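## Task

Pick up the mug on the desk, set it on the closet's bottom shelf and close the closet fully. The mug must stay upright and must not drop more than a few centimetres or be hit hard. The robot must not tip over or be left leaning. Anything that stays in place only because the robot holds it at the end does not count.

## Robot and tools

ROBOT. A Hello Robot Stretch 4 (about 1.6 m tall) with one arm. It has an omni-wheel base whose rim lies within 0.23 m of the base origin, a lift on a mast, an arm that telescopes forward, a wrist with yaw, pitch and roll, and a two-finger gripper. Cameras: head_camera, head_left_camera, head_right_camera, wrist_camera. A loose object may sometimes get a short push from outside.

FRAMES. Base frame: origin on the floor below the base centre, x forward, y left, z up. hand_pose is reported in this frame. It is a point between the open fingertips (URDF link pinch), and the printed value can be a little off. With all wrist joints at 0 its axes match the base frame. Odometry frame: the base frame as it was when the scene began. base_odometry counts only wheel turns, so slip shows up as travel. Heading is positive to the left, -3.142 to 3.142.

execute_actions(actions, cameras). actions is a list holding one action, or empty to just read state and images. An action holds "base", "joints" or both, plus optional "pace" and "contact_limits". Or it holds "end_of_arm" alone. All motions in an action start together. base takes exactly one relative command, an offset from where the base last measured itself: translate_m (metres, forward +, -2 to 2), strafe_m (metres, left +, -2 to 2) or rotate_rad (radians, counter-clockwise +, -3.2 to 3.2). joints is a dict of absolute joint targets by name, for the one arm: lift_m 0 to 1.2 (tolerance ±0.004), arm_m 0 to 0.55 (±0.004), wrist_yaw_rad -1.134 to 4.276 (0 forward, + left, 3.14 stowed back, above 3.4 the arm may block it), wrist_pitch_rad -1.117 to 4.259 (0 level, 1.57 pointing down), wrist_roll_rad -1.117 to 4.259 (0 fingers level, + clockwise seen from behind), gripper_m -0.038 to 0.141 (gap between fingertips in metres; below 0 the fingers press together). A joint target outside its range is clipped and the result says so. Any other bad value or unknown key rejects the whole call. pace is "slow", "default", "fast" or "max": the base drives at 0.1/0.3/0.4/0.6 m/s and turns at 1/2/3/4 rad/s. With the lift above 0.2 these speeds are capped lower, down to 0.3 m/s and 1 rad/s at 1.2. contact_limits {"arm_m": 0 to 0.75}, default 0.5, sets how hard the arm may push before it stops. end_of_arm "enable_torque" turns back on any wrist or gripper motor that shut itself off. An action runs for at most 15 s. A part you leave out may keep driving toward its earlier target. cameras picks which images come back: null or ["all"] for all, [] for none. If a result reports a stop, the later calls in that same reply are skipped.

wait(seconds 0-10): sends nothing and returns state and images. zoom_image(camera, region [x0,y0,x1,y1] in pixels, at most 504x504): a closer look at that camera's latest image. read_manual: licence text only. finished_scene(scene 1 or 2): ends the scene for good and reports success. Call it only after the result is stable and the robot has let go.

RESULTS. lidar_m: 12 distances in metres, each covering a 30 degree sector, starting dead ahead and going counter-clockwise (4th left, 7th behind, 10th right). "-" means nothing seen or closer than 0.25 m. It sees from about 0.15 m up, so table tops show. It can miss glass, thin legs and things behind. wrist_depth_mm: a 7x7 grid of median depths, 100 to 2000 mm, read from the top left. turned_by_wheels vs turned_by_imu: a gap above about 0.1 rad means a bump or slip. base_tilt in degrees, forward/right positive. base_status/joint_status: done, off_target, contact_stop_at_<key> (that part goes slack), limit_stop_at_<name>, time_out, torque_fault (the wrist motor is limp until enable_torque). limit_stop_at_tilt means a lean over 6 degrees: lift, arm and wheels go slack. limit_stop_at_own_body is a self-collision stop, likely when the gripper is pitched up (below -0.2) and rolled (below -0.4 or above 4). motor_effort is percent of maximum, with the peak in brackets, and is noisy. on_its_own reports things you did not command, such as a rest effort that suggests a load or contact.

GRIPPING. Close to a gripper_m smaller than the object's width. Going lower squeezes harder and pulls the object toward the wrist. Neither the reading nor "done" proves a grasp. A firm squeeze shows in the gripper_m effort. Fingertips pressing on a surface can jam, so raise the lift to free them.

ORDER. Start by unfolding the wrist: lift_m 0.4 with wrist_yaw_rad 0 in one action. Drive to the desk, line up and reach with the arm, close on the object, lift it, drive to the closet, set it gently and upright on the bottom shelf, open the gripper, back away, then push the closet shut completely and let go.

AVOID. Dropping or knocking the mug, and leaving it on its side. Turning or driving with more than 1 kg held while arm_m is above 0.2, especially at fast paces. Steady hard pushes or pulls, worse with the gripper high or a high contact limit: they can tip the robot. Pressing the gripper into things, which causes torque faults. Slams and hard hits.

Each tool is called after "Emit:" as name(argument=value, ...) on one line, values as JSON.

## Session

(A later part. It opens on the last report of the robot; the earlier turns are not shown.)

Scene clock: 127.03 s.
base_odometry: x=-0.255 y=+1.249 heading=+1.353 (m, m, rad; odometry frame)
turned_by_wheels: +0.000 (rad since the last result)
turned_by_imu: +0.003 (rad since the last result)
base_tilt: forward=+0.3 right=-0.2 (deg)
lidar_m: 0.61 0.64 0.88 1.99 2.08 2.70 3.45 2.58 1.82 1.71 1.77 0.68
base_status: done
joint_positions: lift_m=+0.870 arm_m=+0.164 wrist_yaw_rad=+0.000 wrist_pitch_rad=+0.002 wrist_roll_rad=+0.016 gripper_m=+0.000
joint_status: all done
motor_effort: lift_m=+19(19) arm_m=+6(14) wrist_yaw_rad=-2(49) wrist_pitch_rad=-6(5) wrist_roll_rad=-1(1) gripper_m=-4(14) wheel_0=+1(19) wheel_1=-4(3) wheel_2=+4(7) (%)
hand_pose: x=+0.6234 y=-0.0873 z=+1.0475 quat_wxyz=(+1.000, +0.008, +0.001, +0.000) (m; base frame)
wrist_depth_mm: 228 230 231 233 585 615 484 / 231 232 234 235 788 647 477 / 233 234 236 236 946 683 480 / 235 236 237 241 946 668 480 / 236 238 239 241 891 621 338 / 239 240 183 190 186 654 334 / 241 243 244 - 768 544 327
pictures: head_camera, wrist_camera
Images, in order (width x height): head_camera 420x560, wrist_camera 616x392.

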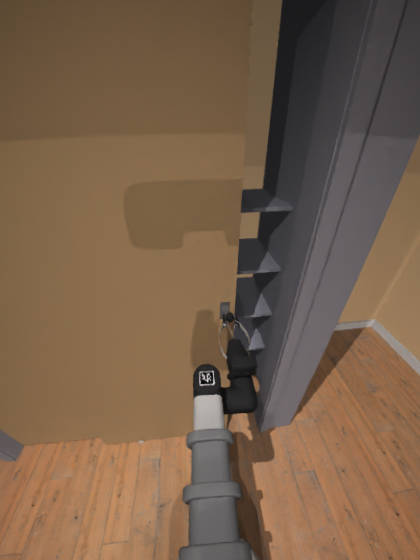

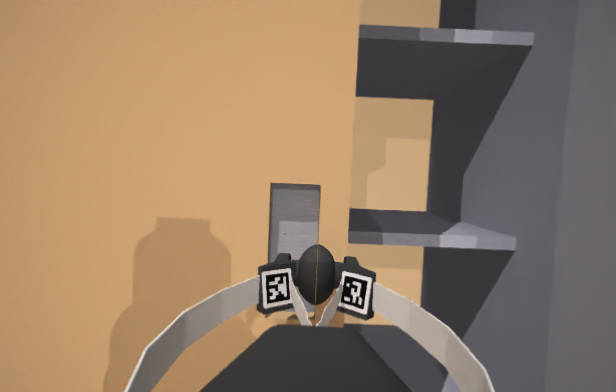

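Emit:
execute_actions(actions=[{"base":{"strafe_m":0.018},"joints":{"arm_m":0.15},"pace":"slow"}], cameras=[])

Emit:
execute_actions(actions=[{"joints":{"arm_m":0.24},"contact_limits":{"arm_m":0.2},"pace":"slow"}], cameras=["wrist_camera"])

Scene clock: 128.20 s.
base_odometry: x=-0.273 y=+1.253 heading=+1.353 (m, m, rad; odometry frame)
turned_by_wheels: +0.000 (rad since the last result)
turned_by_imu: +0.000 (rad since the last result)
base_tilt: forward=+0.3 right=-0.2 (deg)
lidar_m: 0.59 0.62 0.85 1.97 2.04 2.73 3.45 2.61 1.77 1.70 1.79 0.68
base_status: done
joint_positions: lift_m=+0.870 arm_m=+0.151 wrist_yaw_rad=+0.000 wrist_pitch_rad=+0.002 wrist_roll_rad=+0.016 gripper_m=+0.000
joint_status: all done
motor_effort: lift_m=+20(19) arm_m=-6(7) wrist_yaw_rad=-1(2) wrist_pitch_rad=-6(6) wrist_roll_rad=-1(1) gripper_m=-6(4) wheel_0=-4(6) wheel_1=+2(6) wheel_2=+0(2) (%)
hand_pose: x=+0.6105 y=-0.0873 z=+1.0475 quat_wxyz=(+1.000, +0.008, +0.001, +0.000) (m; base frame)
wrist_depth_mm: 239 240 242 242 549 647 512 / 240 242 243 244 707 683 500 / 243 243 245 247 976 707 496 / 244 247 247 249 976 699 492 / 247 249 250 250 597 647 424 / 249 251 183 190 186 683 421 / 250 253 254 - 778 569 355
pictures: none
No camera images: the call's "cameras" was empty. Leave "cameras" out to get every camera's image.

Scene clock: 129.47 s.
base_odometry: x=-0.273 y=+1.253 heading=+1.353 (m, m, rad; odometry frame)
turned_by_wheels: +0.000 (rad since the last result)
turned_by_imu: +0.001 (rad since the last result)
base_tilt: forward=+0.3 right=-0.2 (deg)
lidar_m: 0.59 0.63 0.85 1.97 2.04 2.71 3.43 2.61 1.80 1.70 1.81 0.70
base_status: not commanded
joint_positions: lift_m=+0.870 arm_m=+0.175 wrist_yaw_rad=-0.006 wrist_pitch_rad=+0.001 wrist_roll_rad=+0.016 gripper_m=+0.000
joint_status: arm_m contact_stop (moved +0.024 of +0.089)
on_its_own: arm_m is slack since a contact_stop (your +0.240 is given up); wrist_yaw_rad is at rest, and its effort (+18) is outside its rest range (-13 to +13)
motor_effort: lift_m=+19(19) arm_m=+0(17) wrist_yaw_rad=+18(27) wrist_pitch_rad=-3(6) wrist_roll_rad=+0(1) gripper_m=-4(7) wheel_0=+0(4) wheel_1=+1(3) wheel_2=-6(8) (%)
contact_limits: arm_m 0.2
hand_pose: x=+0.6336 y=-0.0892 z=+1.0477 quat_wxyz=(+1.000, +0.008, +0.001, -0.003) (m; base frame)
wrist_depth_mm: 218 220 222 224 535 603 500 / 220 222 224 226 699 661 496 / 223 224 226 227 960 699 488 / 224 227 228 229 946 691 484 / 227 228 230 230 609 640 484 / 229 231 182 190 186 676 477 / 230 232 234 - 778 564 413
pictures: wrist_camera
Images, in order (width x height): wrist_camera 616x392.

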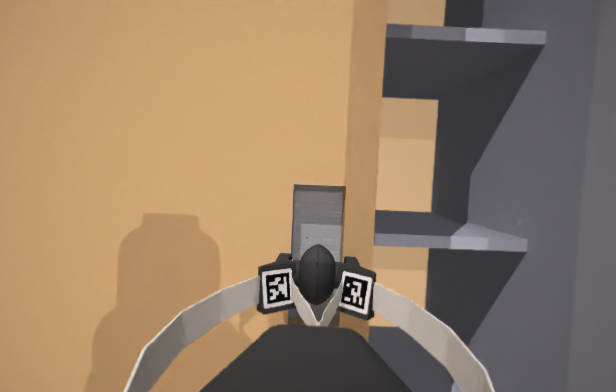

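Emit:
execute_actions(actions=[{"base":{"strafe_m":-0.15},"joints":{"arm_m":0.19},"pace":"slow"}], cameras=["wrist_camera"])

Scene clock: 132.33 s.
base_odometry: x=-0.127 y=+1.220 heading=+1.354 (m, m, rad; odometry frame)
turned_by_wheels: +0.001 (rad since the last result)
turned_by_imu: +0.120 (rad since the last result)
base_tilt: forward=+0.2 right=-0.5 (deg)
lidar_m: 0.63 0.66 1.07 2.10 2.25 3.22 3.39 2.19 1.65 1.59 1.75 0.67
base_status: done
joint_positions: lift_m=+0.870 arm_m=+0.187 wrist_yaw_rad=-0.002 wrist_pitch_rad=+0.002 wrist_roll_rad=+0.016 gripper_m=+0.000
joint_status: all done
motor_effort: lift_m=+19(19) arm_m=+14(17) wrist_yaw_rad=+6(79) wrist_pitch_rad=-7(14) wrist_roll_rad=-1(1) gripper_m=-5(9) wheel_0=+14(19) wheel_1=+5(15) wheel_2=-8(17) (%)
hand_pose: x=+0.6467 y=-0.0879 z=+1.0474 quat_wxyz=(+1.000, +0.008, +0.001, -0.001) (m; base frame)
wrist_depth_mm: 236 229 225 220 544 535 496 / 237 233 227 222 798 699 517 / 240 235 229 224 917 778 508 / 243 236 231 240 917 768 500 / 244 239 234 227 931 615 496 / 247 242 189 180 177 723 492 / 250 243 238 - 732 621 488
pictures: wrist_camera
Images, in order (width x height): wrist_camera 616x392.

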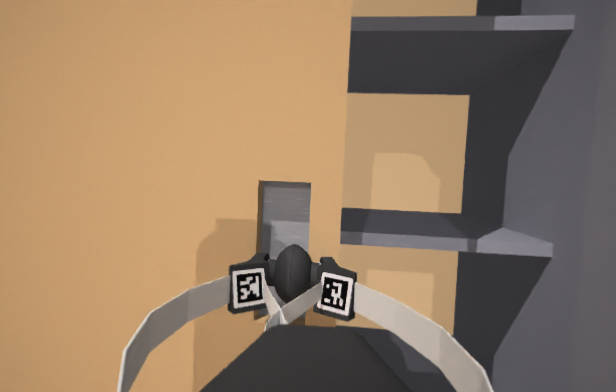

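Emit:
execute_actions(actions=[{"base":{"rotate_rad":-0.15},"pace":"slow"}], cameras=["wrist_camera"])

Scene clock: 133.53 s.
base_odometry: x=-0.127 y=+1.220 heading=+1.204 (m, m, rad; odometry frame)
turned_by_wheels: -0.149 (rad since the last result)
turned_by_imu: -0.149 (rad since the last result)
base_tilt: forward=+0.3 right=-0.3 (deg)
lidar_m: 0.62 0.64 0.92 2.09 2.15 2.78 3.43 2.52 1.72 1.60 1.66 0.67
base_status: done
joint_positions: lift_m=+0.870 arm_m=+0.189 wrist_yaw_rad=+0.000 wrist_pitch_rad=+0.003 wrist_roll_rad=+0.016 gripper_m=+0.000
joint_status: not commanded
motor_effort: lift_m=+19(19) arm_m=+6(14) wrist_yaw_rad=-1(95) wrist_pitch_rad=-8(10) wrist_roll_rad=-1(1) gripper_m=-6(6) wheel_0=+2(26) wheel_1=+0(14) wheel_2=+5(14) (%)
hand_pose: x=+0.6483 y=-0.0874 z=+1.0472 quat_wxyz=(+1.000, +0.008, +0.001, +0.000) (m; base frame)
wrist_depth_mm: 220 223 225 229 231 233 206 / 223 224 228 230 234 236 208 / 224 227 230 232 236 237 210 / 226 229 233 235 238 240 211 / 228 231 235 236 252 242 213 / 232 234 183 190 186 242 215 / 233 235 238 - 246 216 218
pictures: wrist_camera
Images, in order (width x height): wrist_camera 616x392.

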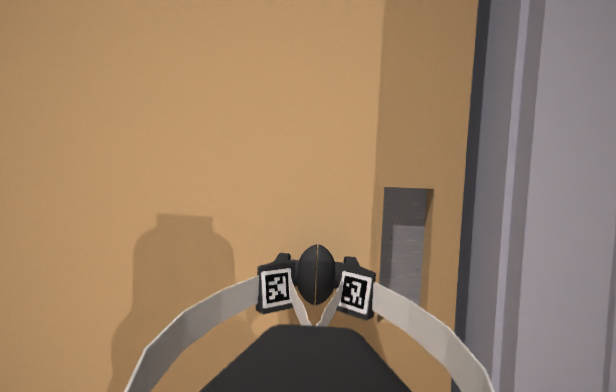

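Emit:
execute_actions(actions=[{"base":{"strafe_m":-0.055},"joints":{"arm_m":0.17},"pace":"slow"}], cameras=[])

Emit:
execute_actions(actions=[{"joints":{"arm_m":0.26},"contact_limits":{"arm_m":0.2},"pace":"slow"}], cameras=["wrist_camera"])

Scene clock: 135.30 s.
base_odometry: x=-0.075 y=+1.201 heading=+1.204 (m, m, rad; odometry frame)
turned_by_wheels: +0.000 (rad since the last result)
turned_by_imu: +0.000 (rad since the last result)
base_tilt: forward=+0.2 right=-0.3 (deg)
lidar_m: 0.62 0.65 0.84 2.15 2.20 2.84 3.43 2.44 1.66 1.55 1.62 0.64
base_status: done
joint_positions: lift_m=+0.870 arm_m=+0.171 wrist_yaw_rad=+0.000 wrist_pitch_rad=+0.003 wrist_roll_rad=+0.016 gripper_m=+0.000
joint_status: all done
motor_effort: lift_m=+19(19) arm_m=-6(8) wrist_yaw_rad=-2(1) wrist_pitch_rad=-8(8) wrist_roll_rad=-1(1) gripper_m=-5(8) wheel_0=+4(7) wheel_1=-3(5) wheel_2=+0(2) (%)
hand_pose: x=+0.6305 y=-0.0874 z=+1.0472 quat_wxyz=(+1.000, +0.008, +0.001, +0.000) (m; base frame)
wrist_depth_mm: 240 243 246 249 251 225 242 / 241 245 249 251 253 228 244 / 244 247 251 254 255 229 247 / 246 249 253 258 257 233 250 / 248 251 255 257 247 234 252 / 251 254 183 191 185 237 255 / 253 255 259 - 238 238 257
pictures: none
No camera images: the call's "cameras" was empty. Leave "cameras" out to get every camera's image.

Scene clock: 136.70 s.
base_odometry: x=-0.075 y=+1.200 heading=+1.204 (m, m, rad; odometry frame)
turned_by_wheels: +0.000 (rad since the last result)
turned_by_imu: +0.003 (rad since the last result)
base_tilt: forward=+0.1 right=-0.4 (deg)
lidar_m: 0.62 0.66 0.87 2.16 2.18 2.86 3.42 2.44 1.67 1.55 1.61 0.65
base_status: not commanded
joint_positions: lift_m=+0.870 arm_m=+0.205 wrist_yaw_rad=-0.009 wrist_pitch_rad=+0.002 wrist_roll_rad=+0.016 gripper_m=+0.000
joint_status: arm_m contact_stop (moved +0.034 of +0.089)
on_its_own: arm_m is slack since a contact_stop (your +0.260 is given up); wrist_yaw_rad is at rest, and its effort (+25) is outside its rest range (-13 to +13)
motor_effort: lift_m=+20(20) arm_m=+0(15) wrist_yaw_rad=+25(32) wrist_pitch_rad=-6(11) wrist_roll_rad=-1(1) gripper_m=-2(7) wheel_0=+2(4) wheel_1=+2(3) wheel_2=-8(9) (%)
contact_limits: arm_m 0.2
hand_pose: x=+0.6637 y=-0.0900 z=+1.0475 quat_wxyz=(+1.000, +0.008, +0.001, -0.004) (m; base frame)
wrist_depth_mm: 211 213 216 219 223 195 211 / 213 215 220 221 224 196 213 / 214 217 220 224 229 198 216 / 216 219 223 233 229 200 217 / 218 222 225 227 221 202 220 / 220 224 183 190 183 204 222 / 223 225 229 - 213 206 224
pictures: wrist_camera
Images, in order (width x height): wrist_camera 616x392.

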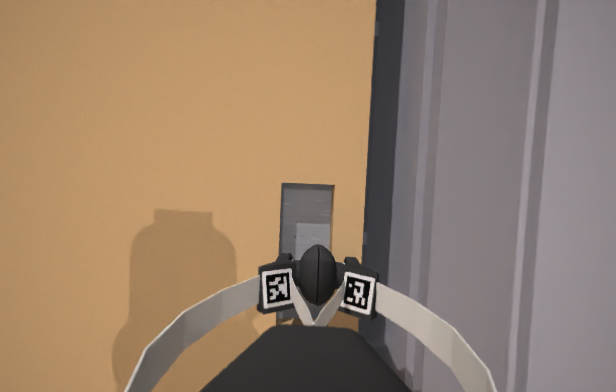

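Emit:
execute_actions(actions=[{"base":{"rotate_rad":-0.06},"joints":{"arm_m":0.205},"pace":"slow"}], cameras=["wrist_camera","head_camera"])

Scene clock: 137.63 s.
base_odometry: x=-0.075 y=+1.200 heading=+1.145 (m, m, rad; odometry frame)
turned_by_wheels: -0.059 (rad since the last result)
turned_by_imu: -0.059 (rad since the last result)
base_tilt: forward=+0.2 right=-0.3 (deg)
lidar_m: 0.64 0.65 0.82 2.15 2.16 2.73 3.38 2.60 1.70 1.52 1.60 0.67
base_status: done
joint_positions: lift_m=+0.870 arm_m=+0.205 wrist_yaw_rad=+0.007 wrist_pitch_rad=+0.002 wrist_roll_rad=+0.016 gripper_m=+0.000
joint_status: all done
on_its_own: wrist_yaw_rad is at rest, and its effort (-19) is outside its rest range (-13 to +13)
motor_effort: lift_m=+19(19) arm_m=+0(1) wrist_yaw_rad=-19(56) wrist_pitch_rad=-7(7) wrist_roll_rad=-1(1) gripper_m=-6(6) wheel_0=+7(14) wheel_1=+3(6) wheel_2=+6(11) (%)
hand_pose: x=+0.6650 y=-0.0855 z=+1.0474 quat_wxyz=(+1.000, +0.008, +0.001, +0.003) (m; base frame)
wrist_depth_mm: 211 215 221 225 201 217 224 / 213 216 223 228 202 220 225 / 215 220 224 230 204 223 228 / 216 221 227 236 206 224 230 / 219 224 229 236 209 227 233 / 220 225 183 189 183 229 235 / 224 226 232 - 212 231 237
pictures: head_camera, wrist_camera
Images, in order (width x height): head_camera 420x560, wrist_camera 616x392.

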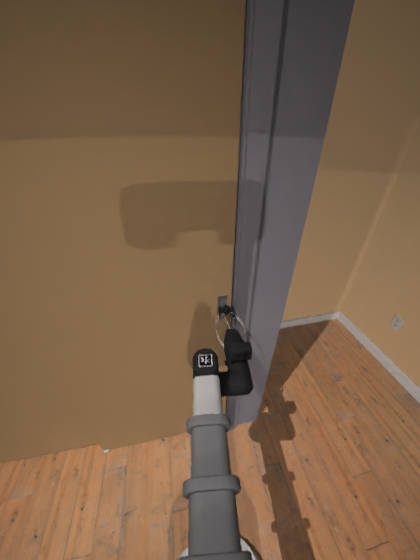

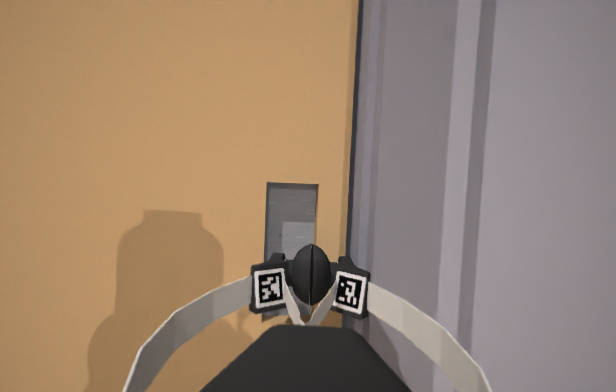

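Emit:
execute_actions(actions=[{"base":{"rotate_rad":-0.02},"pace":"slow"}], cameras=["wrist_camera"])

Emit:
execute_actions(actions=[{"base":{"strafe_m":0.012},"joints":{"arm_m":0.05},"pace":"slow"}], cameras=["wrist_camera"])

Scene clock: 138.27 s.
base_odometry: x=-0.076 y=+1.200 heading=+1.128 (m, m, rad; odometry frame)
turned_by_wheels: -0.018 (rad since the last result)
turned_by_imu: -0.017 (rad since the last result)
base_tilt: forward=+0.2 right=-0.4 (deg)
lidar_m: 0.62 0.65 0.81 1.58 2.16 2.69 3.40 2.64 1.71 1.52 1.61 0.69
base_status: done
joint_positions: lift_m=+0.870 arm_m=+0.205 wrist_yaw_rad=+0.013 wrist_pitch_rad=+0.002 wrist_roll_rad=+0.016 gripper_m=+0.000
joint_status: not commanded
on_its_own: wrist_yaw_rad is at rest, and its effort (-38) is outside its rest range (-13 to +13)
motor_effort: lift_m=+19(19) arm_m=+0(0) wrist_yaw_rad=-38(38) wrist_pitch_rad=-7(6) wrist_roll_rad=-1(1) gripper_m=-8(8) wheel_0=+15(13) wheel_1=+8(7) wheel_2=+9(7) (%)
hand_pose: x=+0.6655 y=-0.0836 z=+1.0474 quat_wxyz=(+1.000, +0.008, +0.001, +0.007) (m; base frame)
wrist_depth_mm: 212 216 221 227 202 220 226 / 213 218 223 229 204 223 228 / 215 220 225 231 206 225 230 / 217 223 229 236 208 228 234 / 220 224 229 225 210 229 235 / 221 226 183 189 208 233 237 / 224 227 234 - 213 235 241
pictures: wrist_camera
Images, in order (width x height): wrist_camera 616x392.

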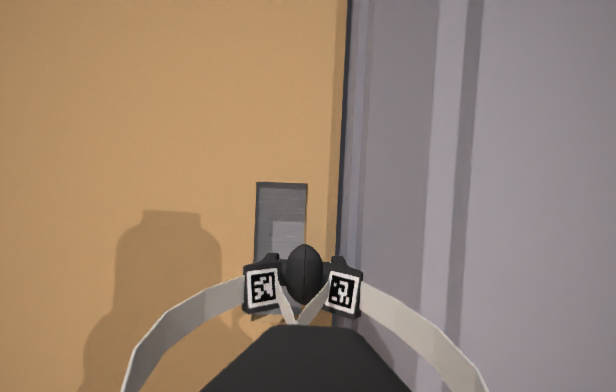

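Scene clock: 141.10 s.
base_odometry: x=-0.086 y=+1.206 heading=+1.128 (m, m, rad; odometry frame)
turned_by_wheels: +0.000 (rad since the last result)
turned_by_imu: +0.001 (rad since the last result)
base_tilt: forward=+0.2 right=-0.2 (deg)
lidar_m: 0.63 0.64 0.82 1.59 2.18 2.66 3.40 2.64 1.74 1.55 1.61 0.71
base_status: done
joint_positions: lift_m=+0.870 arm_m=+0.051 wrist_yaw_rad=+0.000 wrist_pitch_rad=+0.002 wrist_roll_rad=+0.016 gripper_m=+0.000
joint_status: all done
motor_effort: lift_m=+19(20) arm_m=-6(7) wrist_yaw_rad=-1(39) wrist_pitch_rad=-7(6) wrist_roll_rad=-1(1) gripper_m=-6(6) wheel_0=-2(12) wheel_1=+2(9) wheel_2=+4(7) (%)
hand_pose: x=+0.5105 y=-0.0874 z=+1.0474 quat_wxyz=(+1.000, +0.008, +0.001, +0.000) (m; base frame)
wrist_depth_mm: 347 355 366 375 355 384 1182 / 349 357 368 377 359 387 1182 / 353 359 373 384 364 392 1229 / 355 366 375 389 366 394 1229 / 359 370 382 364 387 402 1229 / 362 373 183 190 186 404 1255 / 366 375 387 - 394 407 1281
pictures: wrist_camera
Images, in order (width x height): wrist_camera 616x392.

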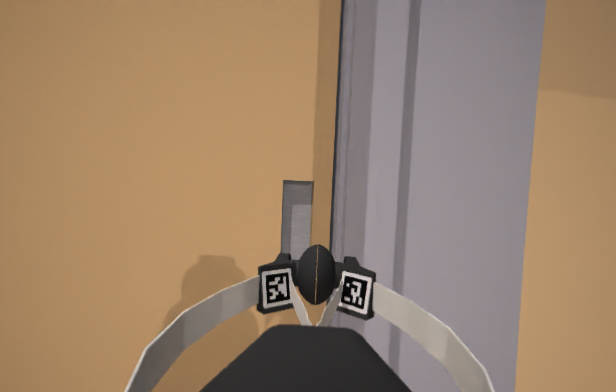

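The door stopped moving under the last push, so it is shut.

Emit:
finished_scene(scene=1)

The scene is finished: the task was done.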